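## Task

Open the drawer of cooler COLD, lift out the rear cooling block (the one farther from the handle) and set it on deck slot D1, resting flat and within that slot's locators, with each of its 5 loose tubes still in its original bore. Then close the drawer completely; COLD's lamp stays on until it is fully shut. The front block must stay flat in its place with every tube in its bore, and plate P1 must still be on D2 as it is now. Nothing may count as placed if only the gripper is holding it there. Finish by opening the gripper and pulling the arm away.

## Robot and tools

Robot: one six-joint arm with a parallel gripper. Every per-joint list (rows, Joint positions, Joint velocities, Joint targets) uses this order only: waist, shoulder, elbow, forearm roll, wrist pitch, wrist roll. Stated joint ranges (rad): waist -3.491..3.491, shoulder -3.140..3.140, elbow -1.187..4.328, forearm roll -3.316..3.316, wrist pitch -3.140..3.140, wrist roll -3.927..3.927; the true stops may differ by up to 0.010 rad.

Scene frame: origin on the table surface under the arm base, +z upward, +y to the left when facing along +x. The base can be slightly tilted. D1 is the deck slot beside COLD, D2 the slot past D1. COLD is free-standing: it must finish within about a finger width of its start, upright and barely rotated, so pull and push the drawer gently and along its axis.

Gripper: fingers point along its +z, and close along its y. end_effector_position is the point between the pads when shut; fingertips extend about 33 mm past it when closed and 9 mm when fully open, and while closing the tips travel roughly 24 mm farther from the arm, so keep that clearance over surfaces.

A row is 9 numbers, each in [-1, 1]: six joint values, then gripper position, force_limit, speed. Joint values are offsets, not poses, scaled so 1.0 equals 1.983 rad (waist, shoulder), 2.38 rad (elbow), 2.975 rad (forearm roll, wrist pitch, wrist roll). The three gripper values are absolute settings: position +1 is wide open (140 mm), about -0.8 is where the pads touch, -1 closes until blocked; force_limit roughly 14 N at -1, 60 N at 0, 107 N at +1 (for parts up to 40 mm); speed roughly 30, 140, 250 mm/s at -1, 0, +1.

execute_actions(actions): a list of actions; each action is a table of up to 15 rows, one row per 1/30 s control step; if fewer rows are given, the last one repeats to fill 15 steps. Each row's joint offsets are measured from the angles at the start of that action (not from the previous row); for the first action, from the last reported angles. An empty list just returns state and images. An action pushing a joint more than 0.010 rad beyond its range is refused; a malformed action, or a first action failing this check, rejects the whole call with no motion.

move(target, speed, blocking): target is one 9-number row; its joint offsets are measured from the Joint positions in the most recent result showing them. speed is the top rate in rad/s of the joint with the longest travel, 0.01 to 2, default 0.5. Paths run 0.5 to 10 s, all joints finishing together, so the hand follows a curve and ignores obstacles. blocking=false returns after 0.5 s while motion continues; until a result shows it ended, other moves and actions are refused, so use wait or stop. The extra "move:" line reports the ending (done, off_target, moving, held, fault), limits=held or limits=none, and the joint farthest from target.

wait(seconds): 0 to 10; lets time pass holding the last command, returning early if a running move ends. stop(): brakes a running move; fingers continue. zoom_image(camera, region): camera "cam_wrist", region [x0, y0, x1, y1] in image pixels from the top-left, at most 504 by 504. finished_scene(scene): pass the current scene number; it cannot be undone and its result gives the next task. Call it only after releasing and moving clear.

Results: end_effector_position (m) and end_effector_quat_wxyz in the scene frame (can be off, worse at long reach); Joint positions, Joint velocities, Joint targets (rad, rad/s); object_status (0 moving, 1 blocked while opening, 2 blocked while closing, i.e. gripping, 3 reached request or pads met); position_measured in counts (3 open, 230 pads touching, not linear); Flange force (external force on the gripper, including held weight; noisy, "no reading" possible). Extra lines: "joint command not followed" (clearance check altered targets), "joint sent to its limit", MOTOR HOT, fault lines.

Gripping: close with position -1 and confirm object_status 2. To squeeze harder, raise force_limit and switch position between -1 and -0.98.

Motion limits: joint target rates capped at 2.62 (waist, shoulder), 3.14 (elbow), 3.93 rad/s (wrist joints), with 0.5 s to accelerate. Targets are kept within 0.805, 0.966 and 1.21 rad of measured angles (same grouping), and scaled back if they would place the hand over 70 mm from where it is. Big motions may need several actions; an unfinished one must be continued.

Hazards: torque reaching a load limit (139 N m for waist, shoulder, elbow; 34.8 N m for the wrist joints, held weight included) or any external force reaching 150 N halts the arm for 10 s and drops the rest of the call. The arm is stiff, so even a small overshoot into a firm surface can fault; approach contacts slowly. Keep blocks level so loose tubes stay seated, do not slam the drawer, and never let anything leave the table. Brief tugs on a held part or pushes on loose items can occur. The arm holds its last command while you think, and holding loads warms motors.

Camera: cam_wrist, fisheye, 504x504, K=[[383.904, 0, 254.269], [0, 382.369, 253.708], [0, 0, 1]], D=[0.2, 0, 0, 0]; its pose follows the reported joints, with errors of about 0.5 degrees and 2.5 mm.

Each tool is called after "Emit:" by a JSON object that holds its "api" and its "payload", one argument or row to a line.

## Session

Emit:
{"api": "execute_actions", "payload": {
  "actions": []
}}

Scene clock: 0.00 s.
end_effector_position=(+0.6260, +0.0037, +0.1100) position_measured=3 object_status=3 end_effector_quat_wxyz=(-0.175, +0.332, +0.797, +0.473)
Joint names: [waist, shoulder, elbow, forearm roll, wrist pitch, wrist roll]
Joint positions: [-0.64   0.703  0.407 -1.4   -1.876 -1.41 ]
Joint velocities: [-0.  0. -0.  0.  0.  0.]
Flange force (N, the push that the arm receives, along the gripper's own x y z axes): no reading
Joint targets: [-0.640 0.703 0.407 -1.400 -1.876 -1.410]
camera_calibration (this result's frames):
cam_wrist: T_world_to_cam=[[0.793107, 0.271508, 0.54522, -0.557157], [0.575676, -0.626531, -0.525411, -0.290368], [0.198944, 0.730577, -0.653207, 0.129559], [0, 0, 0, 1]] pos_world=[0.583268, -0.125305, 0.23584]

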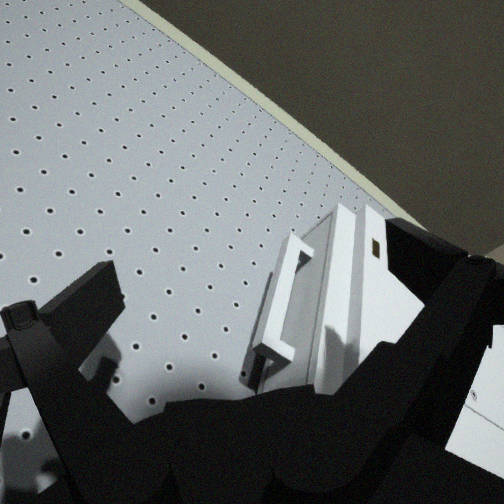

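Emit:
{"api": "move", "payload": {
  "target": [-0.03,-0.2,0,0,0,0,1,0,0],
  "speed": 0.4
}}

Emit:
{"api": "move", "payload": {
  "target": [0.4,-0.29,-0.19,0.38,0.25,-0.07,1,0,0],
  "speed": 1
}}

Scene clock: 2.00 s.
end_effector_position=(+0.6975, +0.0705, +0.2880) position_measured=3 object_status=3 end_effector_quat_wxyz=(-0.065, +0.195, +0.881, +0.427)
Joint names: [waist, shoulder, elbow, forearm roll, wrist pitch, wrist roll]
Joint positions: [-0.699  0.307  0.407 -1.4   -1.876 -1.41 ]
Joint velocities: [ 0.    -0.001 -0.002  0.    -0.     0.   ]
Flange force (N, the push that the arm receives, along the gripper's own x y z axes): [4.6 2.2 -1.3]
Joint targets: [-0.699 0.307 0.407 -1.400 -1.876 -1.410]
move: done; limits=none; farthest joint: the shoulder, 0.001 radians from its target (0.397 radians at the start)
camera_calibration (this result's frames):
cam_wrist: T_world_to_cam=[[0.528981, 0.507426, 0.680219, -0.600324], [0.801456, -0.562243, -0.203843, -0.45083], [0.279013, 0.652994, -0.704095, 0.147146], [0, 0, 0, 1]] pos_world=[0.637825, -0.0449407, 0.420058]

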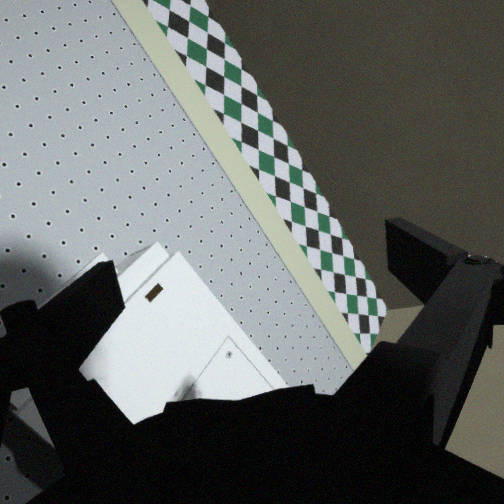

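Scene clock: 3.73 s.
end_effector_position=(+0.6404, +0.1199, +0.2409) position_measured=3 object_status=3 end_effector_quat_wxyz=(-0.000, -0.048, +0.999, +0.007)
Joint names: [waist, shoulder, elbow, forearm roll, wrist pitch, wrist roll]
Joint positions: [ 0.094 -0.268 -0.045 -0.269 -1.132 -1.618]
Joint velocities: [ 0.001  0.    -0.002  0.002  0.001 -0.   ]
Flange force (N, the push that the arm receives, along the gripper's own x y z axes): [2.7 -0.8 -3.1]
Joint targets: [0.094 -0.268 -0.045 -0.269 -1.132 -1.618]
move: done; limits=none; farthest joint: the waist, 0.000 radians from its target (0.794 radians at the start)
camera_calibration (this result's frames):
cam_wrist: T_world_to_cam=[[0.0520193, 0.998457, 0.0194128, -0.157321], [0.962527, -0.0553092, 0.265487, -0.663837], [0.266151, 0.00487491, -0.963919, 0.246179], [0, 0, 0, 1]] pos_world=[0.581623, 0.119162, 0.416591]

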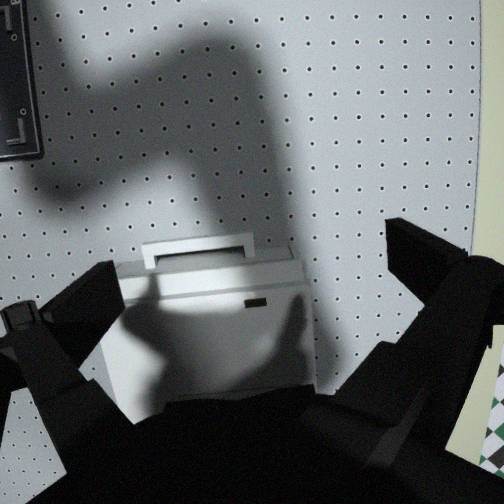

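Emit:
{"api": "zoom_image", "payload": {
  "camera": "cam_wrist",
  "region": [100,210,340,330]
}}

Region (100, 210, 340, 330) of cam_wrist's 504x504 image, scaled by 2.100, with more detail than that image has.

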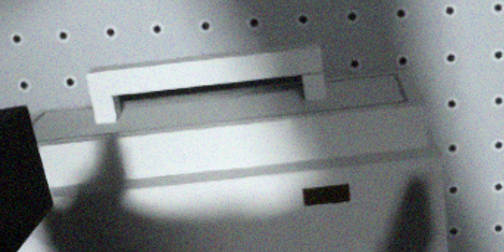

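Emit:
{"api": "move", "payload": {
  "target": [-0.0326,0.1179,0.012,-0.0208,0.0599,0.034,1,0,0],
  "speed": 0.5
}}

Scene clock: 7.47 s.
end_effector_position=(+0.6726, +0.0705, +0.1300) position_measured=3 object_status=3 end_effector_quat_wxyz=(+0.000, -0.032, +0.999, +0.000)
Joint names: [waist, shoulder, elbow, forearm roll, wrist pitch, wrist roll]
Joint positions: [ 0.029 -0.034 -0.017 -0.331 -0.954 -1.517]
Joint velocities: [-0.     0.001  0.002 -0.001  0.001  0.   ]
Flange force (N, the push that the arm receives, along the gripper's own x y z axes): [2.6 -0.4 -5.7]
Joint targets: [0.029 -0.034 -0.017 -0.331 -0.954 -1.517]
move: done; limits=none; farthest joint: the waist, 0.000 radians from its target (0.065 radians at the start)
camera_calibration (this result's frames):
cam_wrist: T_world_to_cam=[[0.0832216, 0.996519, 0.00482055, -0.126476], [0.959884, -0.08146, 0.268305, -0.664846], [0.267763, -0.0177016, -0.963322, 0.131397], [0, 0, 0, 1]] pos_world=[0.613517, 0.0742033, 0.305568]

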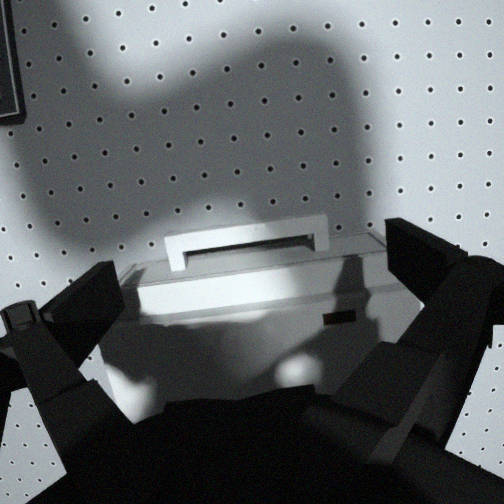

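Emit:
{"api": "execute_actions", "payload": {
  "actions": [
    [[-0.0048,-0.005,-0.009,-0.0037,0.003,0.005,1,0,0]]
  ]
}}

Emit:
{"api": "move", "payload": {
  "target": [0.0242,0.0672,-0.0039,-0.0017,0.0511,0.001,1,0,0],
  "speed": 0.15
}}

Scene clock: 8.93 s.
end_effector_position=(+0.6655, +0.0656, +0.1294) position_measured=3 object_status=3 end_effector_quat_wxyz=(+0.001, -0.031, +1.000, +0.001)
Joint names: [waist, shoulder, elbow, forearm roll, wrist pitch, wrist roll]
Joint positions: [ 0.02  -0.044 -0.038 -0.342 -0.945 -1.502]
Joint velocities: [-0.    -0.001 -0.001 -0.     0.    -0.   ]
Flange force (N, the push that the arm receives, along the gripper's own x y z axes): [1.4 -0.1 -4.3]
Joint targets: [0.020 -0.044 -0.038 -0.342 -0.945 -1.502]
camera_calibration (this result's frames):
cam_wrist: T_world_to_cam=[[0.0850657, 0.996355, 0.00634211, -0.122426], [0.959407, -0.0836256, 0.269341, -0.657977], [0.26889, -0.016827, -0.963024, 0.131713], [0, 0, 0, 1]] pos_world=[0.606266, 0.0691719, 0.30484]

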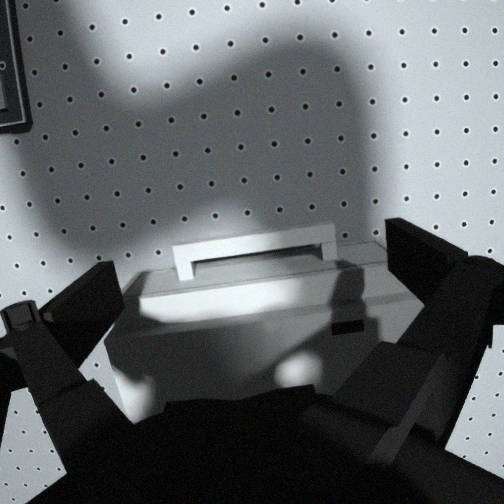

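Scene clock: 10.33 s.
end_effector_position=(+0.6672, +0.0654, +0.0465) position_measured=3 object_status=3 end_effector_quat_wxyz=(+0.002, -0.031, +1.000, +0.000)
Joint names: [waist, shoulder, elbow, forearm roll, wrist pitch, wrist roll]
Joint positions: [ 0.068  0.089 -0.047 -0.347 -0.793 -1.499]
Joint velocities: [-0.     0.001  0.001  0.001  0.001  0.   ]
Flange force (N, the push that the arm receives, along the gripper's own x y z axes): [3.5 0.3 -6.0]
Joint targets: [0.068 0.089 -0.047 -0.347 -0.793 -1.499]
move: done; limits=none; farthest joint: the waist, 0.000 radians from its target (0.048 radians at the start)
camera_calibration (this result's frames):
cam_wrist: T_world_to_cam=[[0.0856304, 0.996309, 0.00598891, -0.122232], [0.958897, -0.0840441, 0.271023, -0.63702], [0.270526, -0.017465, -0.962554, 0.0504142], [0, 0, 0, 1]] pos_world=[0.607665, 0.0691239, 0.221905]

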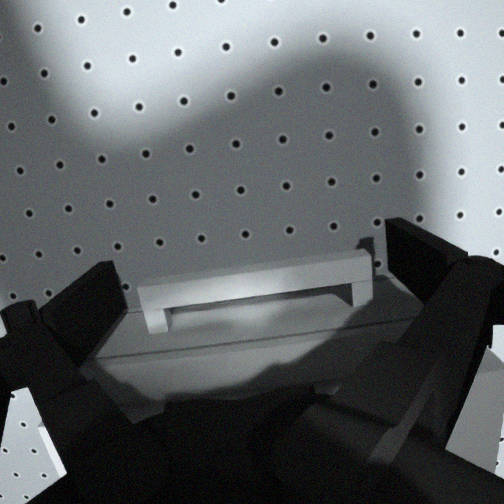

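Emit:
{"api": "execute_actions", "payload": {
  "actions": [
    [[0,0,0,0,0,0,-1,-0.4,-0.6]],
    [[-0.0001,-0.0005,0,0,-0.0004,0,-1,-0.4,-0.6]]
  ]
}}

Emit:
{"api": "move", "payload": {
  "target": [0.0132,-0.0559,-0.0879,-0.0048,0.0332,0.0052,-1,-0.4,-0.6],
  "speed": 0.1
}}

Scene clock: 13.47 s.
end_effector_position=(+0.6670, +0.0658, +0.0469) position_measured=61 object_status=2 end_effector_quat_wxyz=(+0.002, -0.031, +1.000, +0.001)
Joint names: [waist, shoulder, elbow, forearm roll, wrist pitch, wrist roll]
Joint positions: [ 0.068  0.088 -0.047 -0.348 -0.795 -1.499]
Joint velocities: [-0.    -0.    -0.001  0.    -0.    -0.001]
Flange force (N, the push that the arm receives, along the gripper's own x y z axes): [-8.8 20.2 6.7]
Flange force at the end of the 1st action (N, along the gripper's axes at the end of the call): [3.0 28.6 -20.9]
Joint targets: [0.068 0.088 -0.047 -0.348 -0.795 -1.499]
camera_calibration (this result's frames):
cam_wrist: T_world_to_cam=[[0.0858861, 0.996283, 0.00666611, -0.122802], [0.959011, -0.0844828, 0.270483, -0.636883], [0.270041, -0.0168378, -0.962702, 0.0511367], [0, 0, 0, 1]] pos_world=[0.607516, 0.0694011, 0.222314]

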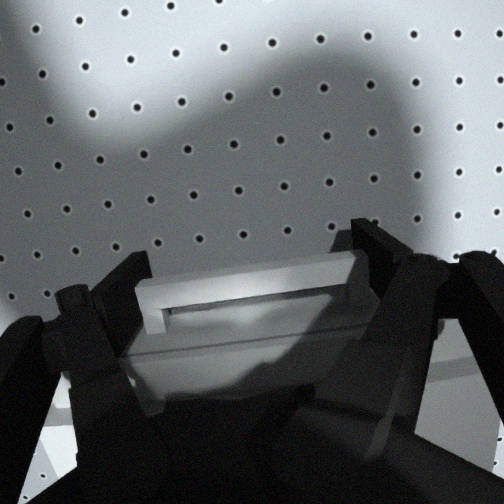

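Scene clock: 15.93 s.
end_effector_position=(+0.5971, +0.0603, +0.0459) position_measured=61 object_status=2 end_effector_quat_wxyz=(+0.000, -0.032, +0.999, +0.000)
Joint names: [waist, shoulder, elbow, forearm roll, wrist pitch, wrist roll]
Joint positions: [ 0.094 -0.023 -0.257 -0.362 -0.696 -1.483]
Joint velocities: [ 0.     0.    -0.001  0.     0.     0.   ]
Flange force (N, the push that the arm receives, along the gripper's own x y z axes): [-4.6 60.9 -60.5]
Joint targets: [0.094 -0.023 -0.257 -0.362 -0.696 -1.483]
move: done; limits=none; farthest joint: the waist, 0.000 radians from its target (0.027 radians at the start)
camera_calibration (this result's frames):
cam_wrist: T_world_to_cam=[[0.0842227, 0.996431, 0.00561719, -0.110274], [0.95978, -0.0826374, 0.268315, -0.570503], [0.267821, -0.0172069, -0.963315, 0.0703784], [0, 0, 0, 1]] pos_world=[0.537997, 0.0639463, 0.22149]

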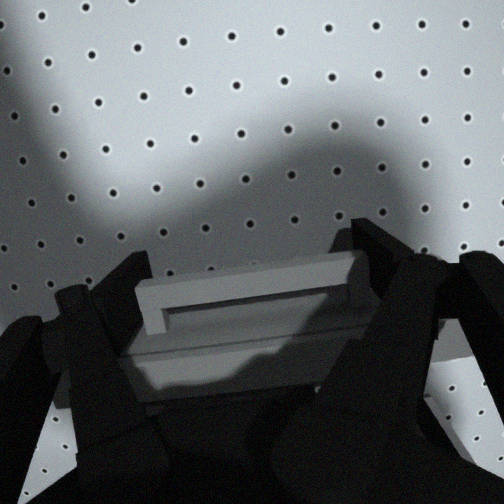

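Emit:
{"api": "execute_actions", "payload": {
  "actions": [
    [[0.0026,-0.0018,-0.0006,0.0021,-0.0001,-0.003,-1,-0.4,-0.6]]
  ]
}}

Emit:
{"api": "move", "payload": {
  "target": [0.0205,-0.0558,-0.0843,-0.002,0.033,-0.0021,-1,-0.4,-0.6],
  "speed": 0.1
}}

Scene clock: 17.40 s.
end_effector_position=(+0.5970, +0.0621, +0.0468) position_measured=61 object_status=2 end_effector_quat_wxyz=(+0.000, -0.032, +0.999, +0.000)
Joint names: [waist, shoulder, elbow, forearm roll, wrist pitch, wrist roll]
Joint positions: [ 0.099 -0.026 -0.258 -0.356 -0.696 -1.492]
Joint velocities: [ 0.    -0.001 -0.    -0.    -0.    -0.   ]
Flange force (N, the push that the arm receives, along the gripper's own x y z axes): [-1.1 7.7 0.3]
Joint targets: [0.099 -0.026 -0.258 -0.356 -0.696 -1.492]
camera_calibration (this result's frames):
cam_wrist: T_world_to_cam=[[0.0840153, 0.996453, 0.00483073, -0.111929], [0.959923, -0.0822342, 0.267927, -0.570586], [0.267374, -0.0178729, -0.963427, 0.0716103], [0, 0, 0, 1]] pos_world=[0.537976, 0.0658904, 0.222408]

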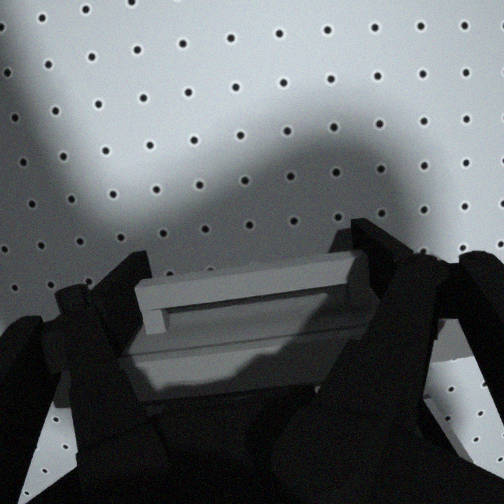

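Scene clock: 19.77 s.
end_effector_position=(+0.5273, +0.0585, +0.0465) position_measured=61 object_status=2 end_effector_quat_wxyz=(+0.000, -0.032, +0.999, +0.001)
Joint names: [waist, shoulder, elbow, forearm roll, wrist pitch, wrist roll]
Joint positions: [ 0.14  -0.137 -0.459 -0.362 -0.598 -1.499]
Joint velocities: [ 0.    -0.    -0.005 -0.002  0.    -0.001]
Flange force (N, the push that the arm receives, along the gripper's own x y z axes): [-3.7 6.0 -22.8]
Joint targets: [0.140 -0.137 -0.459 -0.362 -0.598 -1.499]
move: done; limits=none; farthest joint: the waist, 0.000 radians from its target (0.041 radians at the start)
camera_calibration (this result's frames):
cam_wrist: T_world_to_cam=[[0.0831216, 0.996523, 0.00578055, -0.102082], [0.959926, -0.0816242, 0.268103, -0.503929], [0.267643, -0.0167363, -0.963373, 0.089619], [0, 0, 0, 1]] pos_world=[0.468234, 0.0620946, 0.222032]

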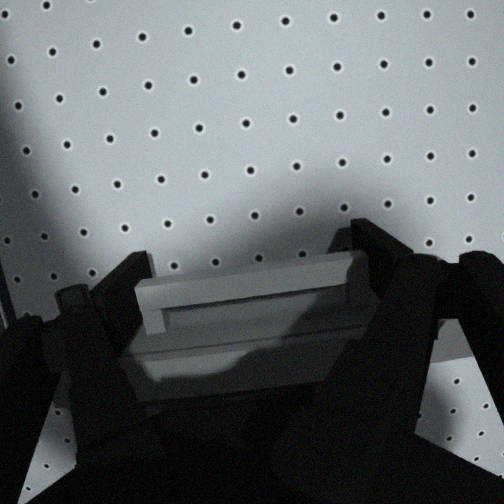

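Emit:
{"api": "move", "payload": {
  "target": [0.0283,-0.0538,-0.0777,0.0049,0.0303,-0.0134,-1,-0.4,-0.6],
  "speed": 0.1
}}

Emit:
{"api": "move", "payload": {
  "target": [0.0392,-0.051,-0.0727,0.0179,0.0302,-0.0325,-1,-0.4,-0.6],
  "speed": 0.09
}}

Scene clock: 22.63 s.
end_effector_position=(+0.4621, +0.0555, +0.0469) position_measured=61 object_status=2 end_effector_quat_wxyz=(-0.000, -0.033, +0.999, +0.001)
Joint names: [waist, shoulder, elbow, forearm roll, wrist pitch, wrist roll]
Joint positions: [ 0.196 -0.244 -0.644 -0.347 -0.508 -1.538]
Joint velocities: [ 0.001 -0.    -0.001  0.001  0.    -0.   ]
Flange force (N, the push that the arm receives, along the gripper's own x y z axes): no reading
Joint targets: [0.196 -0.244 -0.644 -0.347 -0.508 -1.538]
move: done; limits=none; farthest joint: the waist, 0.000 radians from its target (0.056 radians at the start)
camera_calibration (this result's frames):
cam_wrist: T_world_to_cam=[[0.082136, 0.996601, 0.00639698, -0.0931768], [0.96039, -0.0808634, 0.26667, -0.441921], [0.26628, -0.0157596, -0.963767, 0.108014], [0, 0, 0, 1]] pos_world=[0.403307, 0.0588271, 0.222543]

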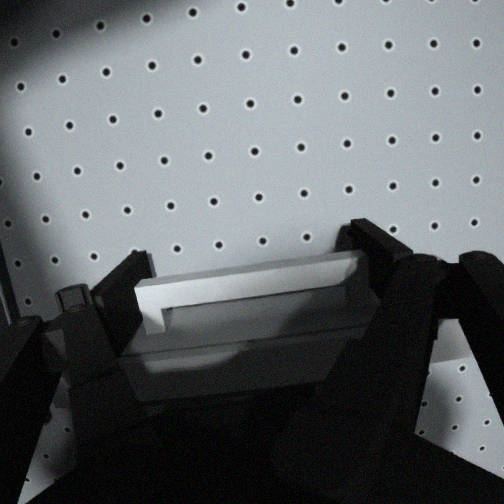

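Scene clock: 24.90 s.
end_effector_position=(+0.4051, +0.0528, +0.0467) position_measured=61 object_status=2 end_effector_quat_wxyz=(-0.001, -0.033, +0.999, +0.001)
Joint names: [waist, shoulder, elbow, forearm roll, wrist pitch, wrist roll]
Joint positions: [ 0.273 -0.345 -0.817 -0.294 -0.418 -1.635]
Joint velocities: [ 0.001 -0.001 -0.003 -0.001  0.001 -0.001]
Flange force (N, the push that the arm receives, along the gripper's own x y z axes): no reading
Joint targets: [0.273 -0.345 -0.817 -0.294 -0.418 -1.635]
move: done; limits=none; farthest joint: the waist, 0.000 radians from its target (0.078 radians at the start)
camera_calibration (this result's frames):
cam_wrist: T_world_to_cam=[[0.0820811, 0.996598, 0.00744201, -0.0858651], [0.960576, -0.0811001, 0.265925, -0.387378], [0.265624, -0.0146788, -0.963965, 0.123133], [0, 0, 0, 1]] pos_world=[0.346447, 0.055964, 0.222349]

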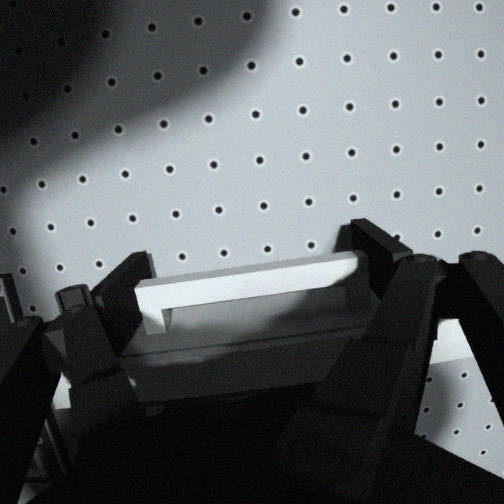

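Emit:
{"api": "execute_actions", "payload": {
  "actions": [
    [[0,0,0,0,0,0,0.85,0,0]],
    [[-0.006,-0.05,-0.008,0.014,-0.027,-0.012,0.85,0,0]],
    [[-0.008,-0.06,-0.004,0.014,-0.037,-0.012,0.85,0,0]],
    [[-0.008,-0.07,0.01,0.008,-0.054,-0.007,0.85,0,0]]
  ]
}}

Scene clock: 27.80 s.
end_effector_position=(+0.4014, +0.0476, +0.1563) position_measured=22 object_status=3 end_effector_quat_wxyz=(+0.001, -0.037, +0.999, -0.006)
Joint names: [waist, shoulder, elbow, forearm roll, wrist pitch, wrist roll]
Joint positions: [ 0.23  -0.701 -0.821 -0.187 -0.769 -1.727]
Joint velocities: [-0.001 -0.004  0.001  0.    -0.003 -0.001]
Flange force (N, the push that the arm receives, along the gripper's own x y z axes): no reading
Flange force at the end of the 1st action (N, along the gripper's axes at the end of the call): no reading
Flange force at the end of the 2nd action (N, along the gripper's axes at the end of the call): no reading
Flange force at the end of the 3rd action (N, along the gripper's axes at the end of the call): no reading
Joint targets: [0.230 -0.701 -0.821 -0.187 -0.769 -1.727]
camera_calibration (this result's frames):
cam_wrist: T_world_to_cam=[[0.0735515, 0.997259, -0.00801147, -0.0754404], [0.960189, -0.068642, 0.270787, -0.41458], [0.269495, -0.0276093, -0.962606, 0.228535], [0, 0, 0, 1]] pos_world=[0.342034, 0.0530857, 0.331648]

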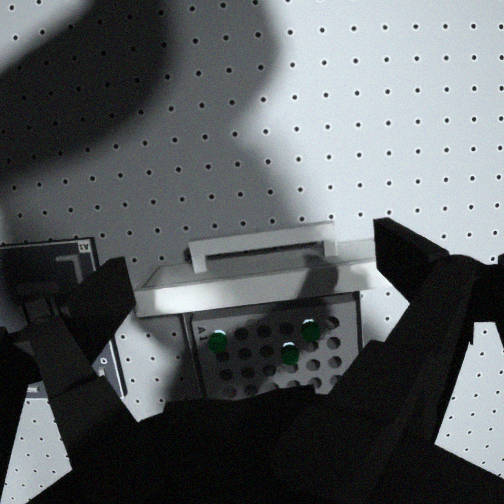

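Emit:
{"api": "move", "payload": {
  "target": [-0.1004,0.3048,0.2944,-0.0516,-0.0486,0.6003,0.27,0,0],
  "speed": 1
}}

Scene clock: 31.33 s.
end_effector_position=(+0.6392, +0.0646, +0.1298) position_measured=95 object_status=3 end_effector_quat_wxyz=(-0.001, +0.726, -0.688, +0.000)
Joint names: [waist, shoulder, elbow, forearm roll, wrist pitch, wrist roll]
Joint positions: [ 0.031 -0.096 -0.121 -0.341 -0.913  0.059]
Joint velocities: [ 0.     0.     0.001  0.    -0.     0.001]
Flange force (N, the push that the arm receives, along the gripper's own x y z axes): [-2.5 4.5 -5.3]
Joint targets: [0.031 -0.096 -0.121 -0.341 -0.913 0.059]
move: done; limits=none; farthest joint: the waist, 0.000 radians from its target (0.199 radians at the start)
camera_calibration (this result's frames):
cam_wrist: T_world_to_cam=[[-0.995542, 0.0942655, 0.00317202, 0.630189], [0.0916617, 0.959021, 0.268098, -0.145459], [0.0222303, 0.267193, -0.963387, 0.278601], [0, 0, 0, 1]] pos_world=[0.634519, 0.00565313, 0.305398]

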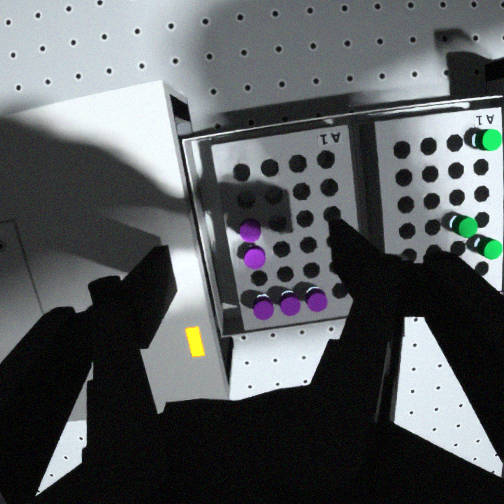

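Emit:
{"api": "move", "payload": {
  "target": [0.004,-0.0237,-0.0324,-0.001,0.0101,0.001,0.27,0,0],
  "speed": 0.2
}}

Emit:
{"api": "move", "payload": {
  "target": [0.0141,0.0393,-0.0024,-0.0016,0.0295,0.001,0.27,0,0],
  "speed": 0.1
}}

Scene clock: 33.70 s.
end_effector_position=(+0.6135, +0.0624, +0.1290) position_measured=95 object_status=3 end_effector_quat_wxyz=(-0.001, +0.726, -0.688, -0.000)
Joint names: [waist, shoulder, elbow, forearm roll, wrist pitch, wrist roll]
Joint positions: [ 0.039 -0.143 -0.198 -0.344 -0.883  0.062]
Joint velocities: [ 0.    -0.001  0.001 -0.001  0.001  0.   ]
Flange force (N, the push that the arm receives, along the gripper's own x y z axes): [-0.4 4.2 -4.7]
Joint targets: [0.039 -0.143 -0.198 -0.344 -0.883 0.062]
move: done; limits=none; farthest joint: the waist, 0.000 radians from its target (0.008 radians at the start)
camera_calibration (this result's frames):
cam_wrist: T_world_to_cam=[[-0.995469, 0.0949992, 0.00417573, 0.604578], [0.092629, 0.958833, 0.268439, -0.141412], [0.0214977, 0.267609, -0.963288, 0.279374], [0, 0, 0, 1]] pos_world=[0.608931, 0.00339317, 0.304553]

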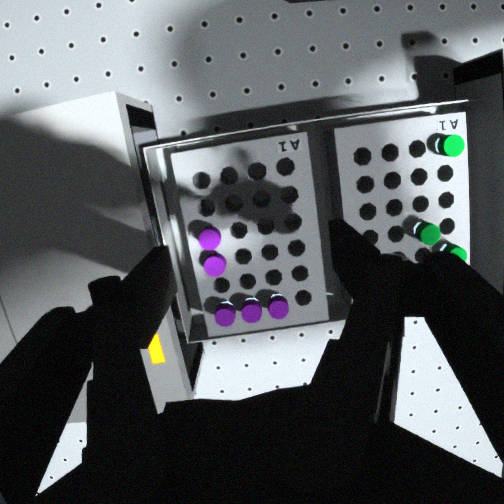

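Scene clock: 34.93 s.
end_effector_position=(+0.6153, +0.0626, +0.0847) position_measured=95 object_status=3 end_effector_quat_wxyz=(-0.000, +0.726, -0.688, -0.000)
Joint names: [waist, shoulder, elbow, forearm roll, wrist pitch, wrist roll]
Joint positions: [ 0.067 -0.066 -0.203 -0.348 -0.796  0.065]
Joint velocities: [ 0.     0.005 -0.001 -0.002  0.002  0.   ]
Flange force (N, the push that the arm receives, along the gripper's own x y z axes): [0.3 -0.5 -48.2]
Joint targets: [0.067 -0.065 -0.204 -0.348 -0.796 0.065]
move: done; limits=none; farthest joint: the shoulder, 0.001 radians from its target (0.078 radians at the start)
camera_calibration (this result's frames):
cam_wrist: T_world_to_cam=[[-0.995473, 0.0949421, 0.00444494, 0.606549], [0.092645, 0.958818, 0.268488, -0.129871], [0.0212289, 0.267684, -0.963273, 0.236796], [0, 0, 0, 1]] pos_world=[0.610808, 0.00354878, 0.260272]

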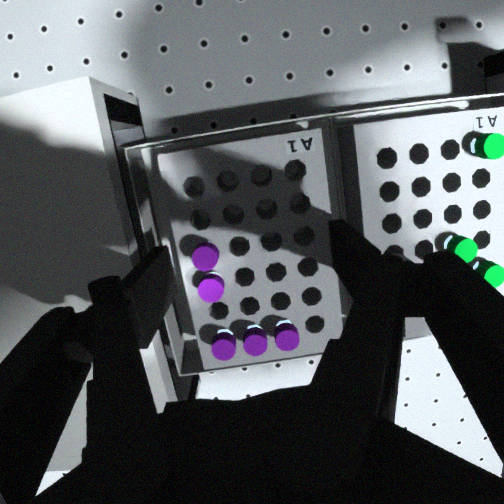

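Emit:
{"api": "execute_actions", "payload": {
  "actions": [
    [[-0.0009,-0.0026,0,0,-0.002,0,0.27,0,0]],
    [[0.0008,-0.0033,-0.005,-0.0002,0.0018,0.0002,0.27,0,0]]
  ]
}}

Emit:
{"api": "zoom_image", "payload": {
  "camera": "cam_wrist",
  "region": [90,110,410,390]
}}

Scene clock: 37.10 s.
end_effector_position=(+0.6109, +0.0623, +0.0872) position_measured=95 object_status=3 end_effector_quat_wxyz=(-0.000, +0.725, -0.688, -0.001)
Joint names: [waist, shoulder, elbow, forearm roll, wrist pitch, wrist roll]
Joint positions: [ 0.066 -0.077 -0.215 -0.349 -0.796  0.065]
Joint velocities: [ 0.    -0.001 -0.001 -0.001  0.    -0.   ]
Flange force (N, the push that the arm receives, along the gripper's own x y z axes): [0.2 -12.0 -44.6]
Flange force at the end of the 1st action (N, along the gripper's axes at the end of the call): [1.8 -1.8 -38.1]
Joint targets: [0.066 -0.077 -0.215 -0.349 -0.796 0.065]
camera_calibration (this result's frames):
cam_wrist: T_world_to_cam=[[-0.995453, 0.0951104, 0.00528514, 0.602036], [0.0930259, 0.958701, 0.268773, -0.13011], [0.0204962, 0.268042, -0.963189, 0.239782], [0, 0, 0, 1]] pos_world=[0.606487, 0.00320528, 0.262744]

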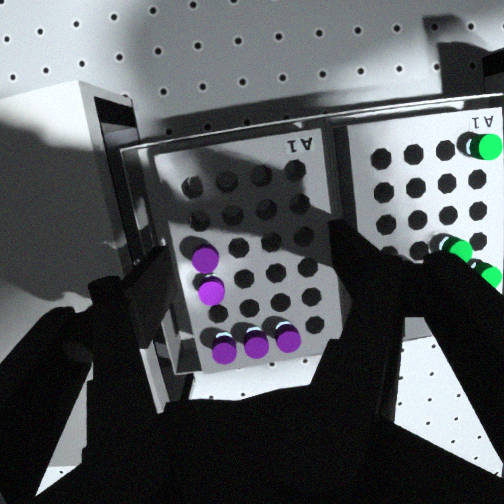

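Region (90, 110, 410, 390) of cam_wrist's 504x504 image, scaled by 1.575, with more detail than that image has; it fills the top 441 rows of this view, and the rest is white.

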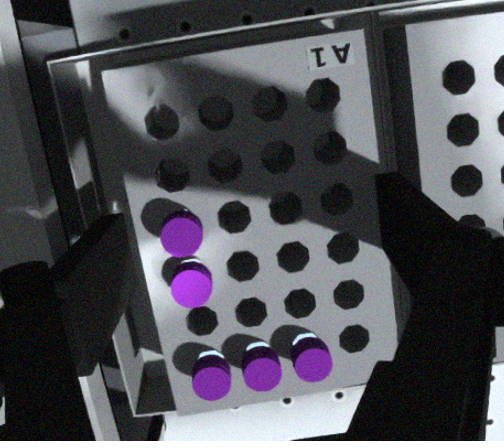

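Emit:
{"api": "execute_actions", "payload": {
  "actions": [
    [[-0.0027,-0.0078,0,0,-0.006,0,0.27,0,0]],
    []
  ]
}}

Emit:
{"api": "zoom_image", "payload": {
  "camera": "cam_wrist",
  "region": [90,110,410,390]
}}

Scene clock: 38.33 s.
end_effector_position=(+0.6097, +0.0624, +0.0955) position_measured=95 object_status=3 end_effector_quat_wxyz=(-0.000, +0.725, -0.688, -0.001)
Joint names: [waist, shoulder, elbow, forearm roll, wrist pitch, wrist roll]
Joint positions: [ 0.061 -0.093 -0.215 -0.349 -0.814  0.065]
Joint velocities: [ 0.    -0.     0.001  0.003 -0.    -0.   ]
Flange force (N, the push that the arm receives, along the gripper's own x y z axes): [0.7 1.9 -5.1]
Joint targets: [0.061 -0.093 -0.215 -0.349 -0.814 0.065]
camera_calibration (this result's frames):
cam_wrist: T_world_to_cam=[[-0.995408, 0.0954743, 0.00689267, 0.600666], [0.0937943, 0.958441, 0.269431, -0.132864], [0.0191175, 0.26884, -0.962995, 0.248504], [0, 0, 0, 1]] pos_world=[0.605618, 0.00318644, 0.270966]

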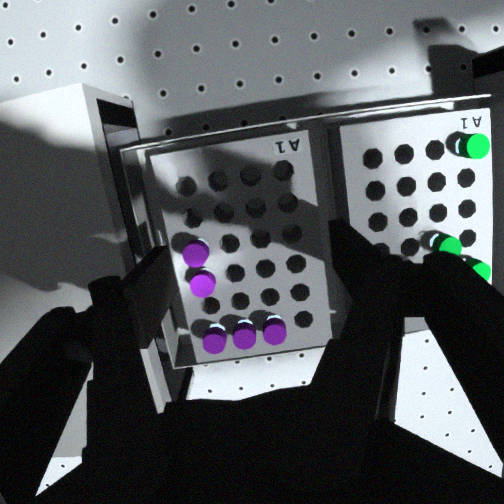

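Region (90, 110, 410, 390) of cam_wrist's 504x504 image, scaled by 1.575, with more detail than that image has; it fills the top 441 rows of this view, and the rest is white.

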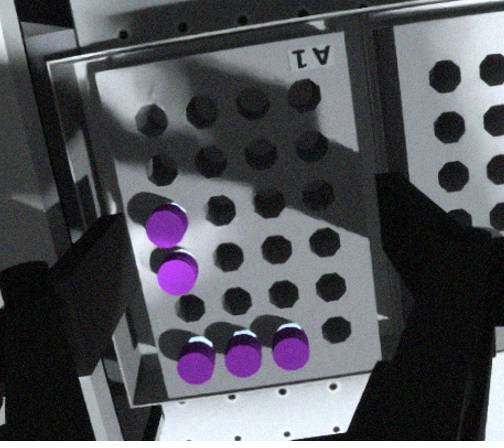

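Emit:
{"api": "execute_actions", "payload": {
  "actions": [
    [[-0.0006,0.0024,0.0038,0.0002,-0.0014,0,0.31,0,-1]],
    [[0.002,0.0053,-0.0006,-0.0002,0.0042,0,0.31,0,-1]],
    [[0.0007,0.0018,-0.0002,-0.0001,0.0014,0,0.31,0,-1]],
    [[0.0007,0.0018,-0.0002,-0.0001,0.0014,0,0.31,0,-1]],
    [[0.0007,0.0018,-0.0002,-0.0001,0.0014,0,0.31,0,-1]]
  ]
}}

Emit:
{"api": "zoom_image", "payload": {
  "camera": "cam_wrist",
  "region": [90,110,410,390]
}}

Scene clock: 41.73 s.
end_effector_position=(+0.6124, +0.0627, +0.0834) position_measured=90 object_status=3 end_effector_quat_wxyz=(+0.000, +0.725, -0.688, -0.001)
Joint names: [waist, shoulder, elbow, forearm roll, wrist pitch, wrist roll]
Joint positions: [ 0.068 -0.067 -0.209 -0.35  -0.793  0.065]
Joint velocities: [-0.     0.001  0.     0.     0.    -0.   ]
Flange force (N, the push that the arm receives, along the gripper's own x y z axes): [2.7 -1.1 -4.5]
Flange force at the end of the 1st action (N, along the gripper's axes at the end of the call): [2.7 1.3 -5.7]
Flange force at the end of the 2nd action (N, along the gripper's axes at the end of the call): [1.3 0.9 -5.0]
Flange force at the end of the 3rd action (N, along the gripper's axes at the end of the call): [2.3 0.4 -4.5]
Flange force at the end of the 4th action (N, along the gripper's axes at the end of the call): [0.3 0.7 -4.5]
Joint targets: [0.068 -0.067 -0.209 -0.350 -0.793 0.065]
camera_calibration (this result's frames):
cam_wrist: T_world_to_cam=[[-0.995393, 0.0956225, 0.00696097, 0.603369], [0.0939609, 0.958504, 0.269149, -0.130243], [0.0190646, 0.268563, -0.963073, 0.236796], [0, 0, 0, 1]] pos_world=[0.608313, 0.0035485, 0.258907]

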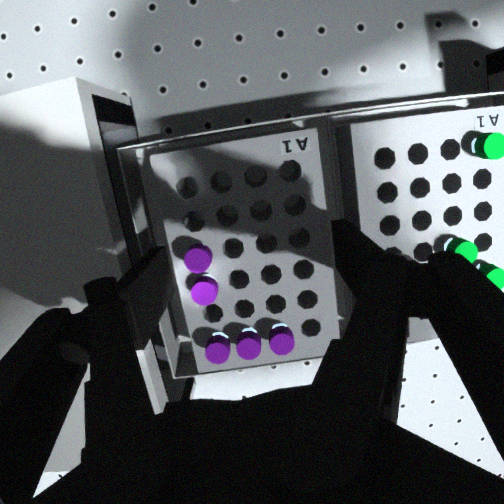

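Region (90, 110, 410, 390) of cam_wrist's 504x504 image, scaled by 1.575, with more detail than that image has; it fills the top 441 rows of this view, and the rest is white.

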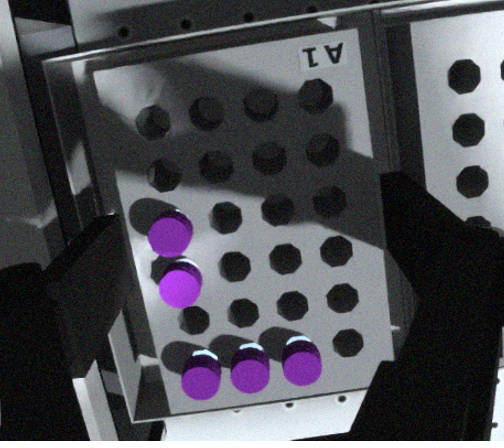

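Clear so far; continuing down in 2 mm steps.

Emit:
{"api": "execute_actions", "payload": {
  "actions": [
    [[0.0007,0.0018,-0.0001,-0.0001,0.0013,0,0.31,0,-1]],
    [[0.0007,0.0018,-0.0001,-0.0001,0.0013,0,0.31,0,-1]],
    [[0.0007,0.0018,-0.0001,-0.0001,0.0013,0,0.31,0,-1]],
    [[0.0007,0.0018,-0.0001,-0.0001,0.0013,0,0.31,0,-1]],
    [[0.0007,0.0018,-0.0001,-0.0001,0.0013,0,0.28,0,-1]]
  ]
}}

Scene clock: 44.73 s.
end_effector_position=(+0.6120, +0.0632, +0.0732) position_measured=94 object_status=3 end_effector_quat_wxyz=(+0.000, +0.725, -0.689, -0.002)
Joint names: [waist, shoulder, elbow, forearm roll, wrist pitch, wrist roll]
Joint positions: [ 0.075 -0.049 -0.21  -0.352 -0.774  0.065]
Joint velocities: [-0.     0.     0.002  0.     0.     0.   ]
Flange force (N, the push that the arm receives, along the gripper's own x y z axes): [2.6 -1.0 -4.1]
Flange force at the end of the 1st action (N, along the gripper's axes at the end of the call): [0.4 1.9 -3.9]
Flange force at the end of the 2nd action (N, along the gripper's axes at the end of the call): [0.3 -0.5 -3.6]
Flange force at the end of the 3rd action (N, along the gripper's axes at the end of the call): [1.4 1.9 -5.8]
Flange force at the end of the 4th action (N, along the gripper's axes at the end of the call): [0.6 3.7 -5.9]
Joint targets: [0.075 -0.049 -0.210 -0.352 -0.774 0.065]
camera_calibration (this result's frames):
cam_wrist: T_world_to_cam=[[-0.995351, 0.095993, 0.00786369, 0.602842], [0.0945572, 0.958402, 0.269305, -0.128254], [0.0183148, 0.268797, -0.963023, 0.227329], [0, 0, 0, 1]] pos_world=[0.608004, 0.00394516, 0.248722]

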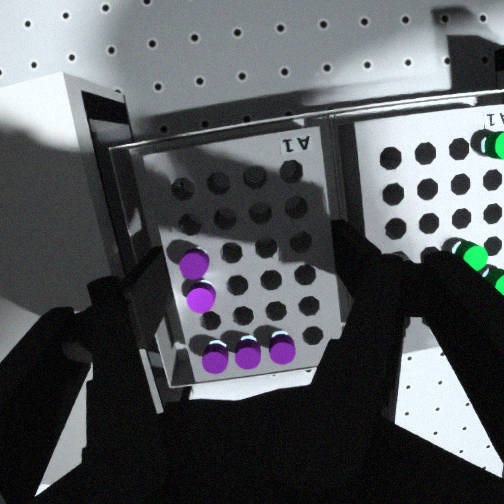

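Emit:
{"api": "execute_actions", "payload": {
  "actions": [
    [[0.0007,0.0018,0,0,0.0012,0,0.28,0,-1]],
    [[0.0007,0.0018,0,0,0.0012,0,0.28,0,-1]],
    [[0.0007,0.0018,0,0,0.0012,0,0.28,0,-1]],
    [[0.0004,0.001,0,0,0.0007,0,0.28,0,-1]]
  ]
}}

Emit:
{"api": "execute_actions", "payload": {
  "actions": [
    [[0.0004,0.001,0,0,0.0007,0,0.28,0,-1]],
    [[0.0004,0.001,0,0,0.0007,0,0.28,0,-1]]
  ]
}}

Scene clock: 47.30 s.
end_effector_position=(+0.6118, +0.0634, +0.0663) position_measured=94 object_status=3 end_effector_quat_wxyz=(+0.001, +0.725, -0.688, -0.002)
Joint names: [waist, shoulder, elbow, forearm roll, wrist pitch, wrist roll]
Joint positions: [ 0.08  -0.036 -0.21  -0.352 -0.761  0.065]
Joint velocities: [-0.     0.    -0.001 -0.001 -0.    -0.   ]
Flange force (N, the push that the arm receives, along the gripper's own x y z axes): [-2.5 4.7 -6.5]
Flange force at the end of the 1st action (N, along the gripper's axes at the end of the call): [1.6 0.7 -5.3]
Flange force at the end of the 2nd action (N, along the gripper's axes at the end of the call): [0.2 1.9 -4.9]
Flange force at the end of the 3rd action (N, along the gripper's axes at the end of the call): [0.6 2.5 -4.4]
Joint targets: [0.080 -0.036 -0.210 -0.352 -0.761 0.065]
camera_calibration (this result's frames):
cam_wrist: T_world_to_cam=[[-0.995413, 0.0952744, 0.00865397, 0.602755], [0.0940859, 0.958576, 0.268851, -0.126307], [0.0173191, 0.268432, -0.963143, 0.221224], [0, 0, 0, 1]] pos_world=[0.608043, 0.00426441, 0.241812]

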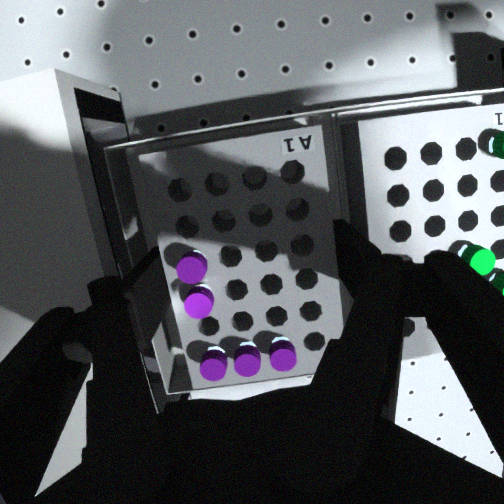

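Scene clock: 48.30 s.
end_effector_position=(+0.6119, +0.0636, +0.0642) position_measured=94 object_status=3 end_effector_quat_wxyz=(+0.001, +0.726, -0.688, -0.002)
Joint names: [waist, shoulder, elbow, forearm roll, wrist pitch, wrist roll]
Joint positions: [ 0.082 -0.032 -0.21  -0.352 -0.757  0.065]
Joint velocities: [ 0.     0.    -0.001 -0.     0.    -0.   ]
Flange force (N, the push that the arm receives, along the gripper's own x y z axes): [-4.7 37.9 -106.7]
Flange force at the end of the 1st action (N, along the gripper's axes at the end of the call): [-2.1 14.4 -43.2]
Joint targets: [0.082 -0.032 -0.210 -0.352 -0.757 0.065]
camera_calibration (this result's frames):
cam_wrist: T_world_to_cam=[[-0.995443, 0.0949739, 0.00858348, 0.602855], [0.0937789, 0.958626, 0.268779, -0.125685], [0.0172986, 0.268359, -0.963164, 0.219195], [0, 0, 0, 1]] pos_world=[0.608102, 0.00440625, 0.239728]

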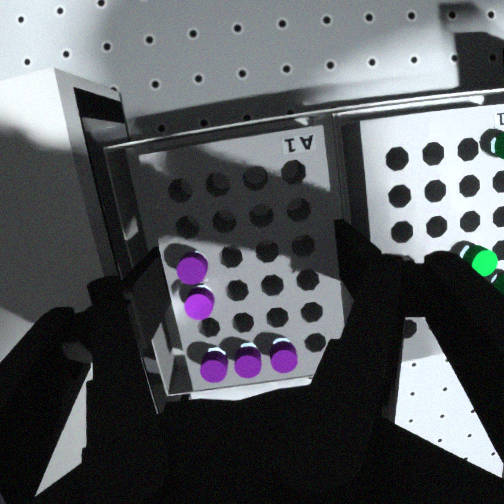

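Emit:
{"api": "execute_actions", "payload": {
  "actions": [
    [[-0.0009,-0.0023,0,0,-0.0016,0,0.28,0,-1]],
    [[0,0,0,0,0,0,-1,0.9,-1]],
    [[0,0,0,0,0,0,-1,0.9,-1]],
    [[-0.0014,-0.0036,0,0,-0.0026,0,-1,0.9,-1]]
  ]
}}

Scene clock: 51.20 s.
end_effector_position=(+0.6118, +0.0633, +0.0707) position_measured=107 object_status=2 end_effector_quat_wxyz=(+0.001, +0.725, -0.688, -0.002)
Joint names: [waist, shoulder, elbow, forearm roll, wrist pitch, wrist roll]
Joint positions: [ 0.077 -0.044 -0.21  -0.352 -0.77   0.065]
Joint velocities: [-0.     0.     0.001 -0.    -0.     0.   ]
Flange force (N, the push that the arm receives, along the gripper's own x y z axes): [0.6 1.9 3.6]
Flange force at the end of the 1st action (N, along the gripper's axes at the end of the call): [0.8 2.0 -5.5]
Flange force at the end of the 2nd action (N, along the gripper's axes at the end of the call): [-1.0 2.2 -26.9]
Flange force at the end of the 3rd action (N, along the gripper's axes at the end of the call): [-0.8 2.3 -26.3]
Joint targets: [0.077 -0.044 -0.210 -0.352 -0.770 0.065]
camera_calibration (this result's frames):
cam_wrist: T_world_to_cam=[[-0.995377, 0.0956663, 0.00857738, 0.602632], [0.0944369, 0.958451, 0.269171, -0.127607], [0.0175295, 0.268736, -0.963054, 0.225282], [0, 0, 0, 1]] pos_world=[0.607948, 0.00411241, 0.246138]

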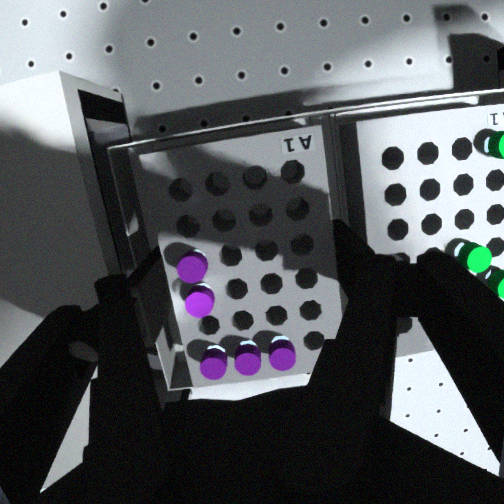

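Emit:
{"api": "move", "payload": {
  "target": [-0.0267,-0.0701,0.0055,0.0037,-0.0531,0,-1,0.9,-1],
  "speed": 0.08
}}

Emit:
{"api": "move", "payload": {
  "target": [-0.3225,0.0957,0.0399,-0.1095,-0.0796,-0.312,-1,0.9,-1],
  "speed": 0.35
}}

Emit:
{"api": "zoom_image", "payload": {
  "camera": "cam_wrist",
  "region": [110,0,370,200]
}}

Scene clock: 55.13 s.
end_effector_position=(+0.6099, +0.0613, +0.1510) position_measured=107 object_status=2 end_effector_quat_wxyz=(+0.001, +0.727, -0.686, +0.000)
Joint names: [waist, shoulder, elbow, forearm roll, wrist pitch, wrist roll]
Joint positions: [ 0.024 -0.183 -0.197 -0.341 -0.928  0.065]
Joint velocities: [-0.    -0.002  0.002  0.    -0.001  0.   ]
Flange force (N, the push that the arm receives, along the gripper's own x y z axes): [0.6 2.4 3.7]
Joint targets: [0.024 -0.183 -0.197 -0.341 -0.928 0.065]
move: done; limits=none; farthest joint: the waist, 0.000 radians from its target (0.053 radians at the start)
camera_calibration (this result's frames):
cam_wrist: T_world_to_cam=[[-0.995912, 0.0901734, 0.00533182, 0.601387], [0.0883349, 0.959867, 0.266181, -0.143054], [0.0188846, 0.265564, -0.963908, 0.302743], [0, 0, 0, 1]] pos_world=[0.605848, 0.00268601, 0.326688]

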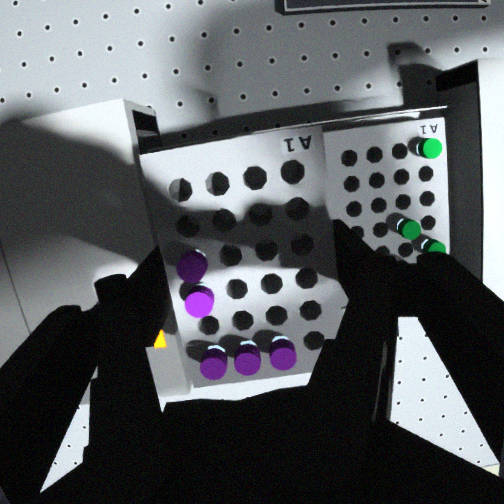

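Scene clock: 58.27 s.
end_effector_position=(+0.5499, -0.1604, +0.1998) position_measured=107 object_status=2 end_effector_quat_wxyz=(+0.001, +0.000, +1.000, -0.000)
Joint names: [waist, shoulder, elbow, forearm roll, wrist pitch, wrist roll]
Joint positions: [-0.616  0.007 -0.102 -0.666 -1.164 -0.863]
Joint velocities: [-0.001 -0.     0.002 -0.001 -0.    -0.001]
Flange force (N, the push that the arm receives, along the gripper's own x y z axes): [1.7 1.3 4.1]
Joint targets: [-0.616 0.007 -0.102 -0.666 -1.164 -0.863]
move: done; limits=none; farthest joint: the waist, 0.000 radians from its target (0.640 radians at the start)
camera_calibration (this result's frames):
cam_wrist: T_world_to_cam=[[0.147807, 0.989005, 0.00475995, 0.0767983], [0.952284, -0.143616, 0.269313, -0.590589], [0.267036, -0.0352737, -0.963041, 0.224919], [0, 0, 0, 1]] pos_world=[0.490996, -0.152838, 0.375294]

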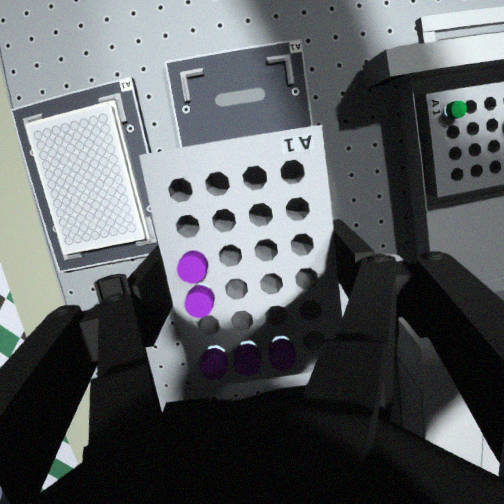

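Region (110, 0, 370, 200) of cam_wrist's 504x504 image, scaled by 1.938, with more detail than that image has; it fills the top 388 rows of this view, and the rest is white.

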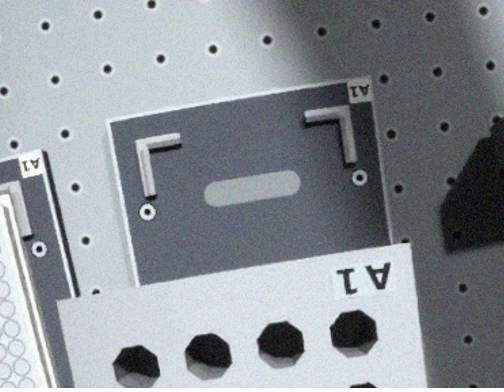

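Emit:
{"api": "move", "payload": {
  "target": [0.0472,0.0263,-0.0821,-0.0254,0.0831,0.0393,-1,0.9,-1],
  "speed": 0.2
}}

Scene clock: 61.20 s.
end_effector_position=(+0.4912, -0.1522, +0.0995) position_measured=107 object_status=2 end_effector_quat_wxyz=(+0.001, -0.006, +1.000, +0.000)
Joint names: [waist, shoulder, elbow, forearm roll, wrist pitch, wrist roll]
Joint positions: [-0.522  0.059 -0.298 -0.742 -0.917 -0.746]
Joint velocities: [ 0.001 -0.    -0.    -0.     0.001  0.   ]
Flange force (N, the push that the arm receives, along the gripper's own x y z axes): [2.5 1.9 3.1]
Joint targets: [-0.522 0.059 -0.298 -0.742 -0.917 -0.746]
move: done; limits=none; farthest joint: the waist, 0.000 radians from its target (0.093 radians at the start)
camera_calibration (this result's frames):
cam_wrist: T_world_to_cam=[[0.135881, 0.99071, 0.00542834, 0.083846], [0.954007, -0.132321, 0.269001, -0.505646], [0.26722, -0.0313734, -0.963125, 0.144746], [0, 0, 0, 1]] pos_world=[0.432318, -0.145434, 0.274972]

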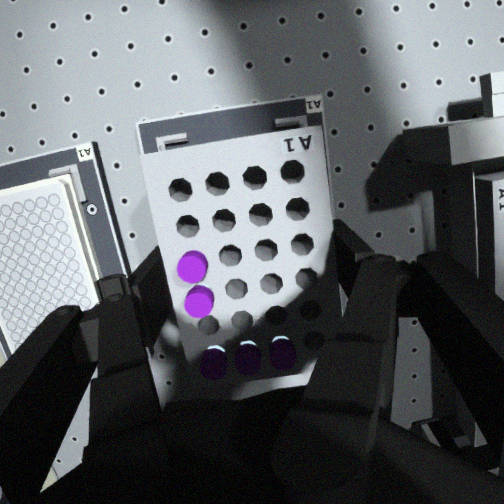

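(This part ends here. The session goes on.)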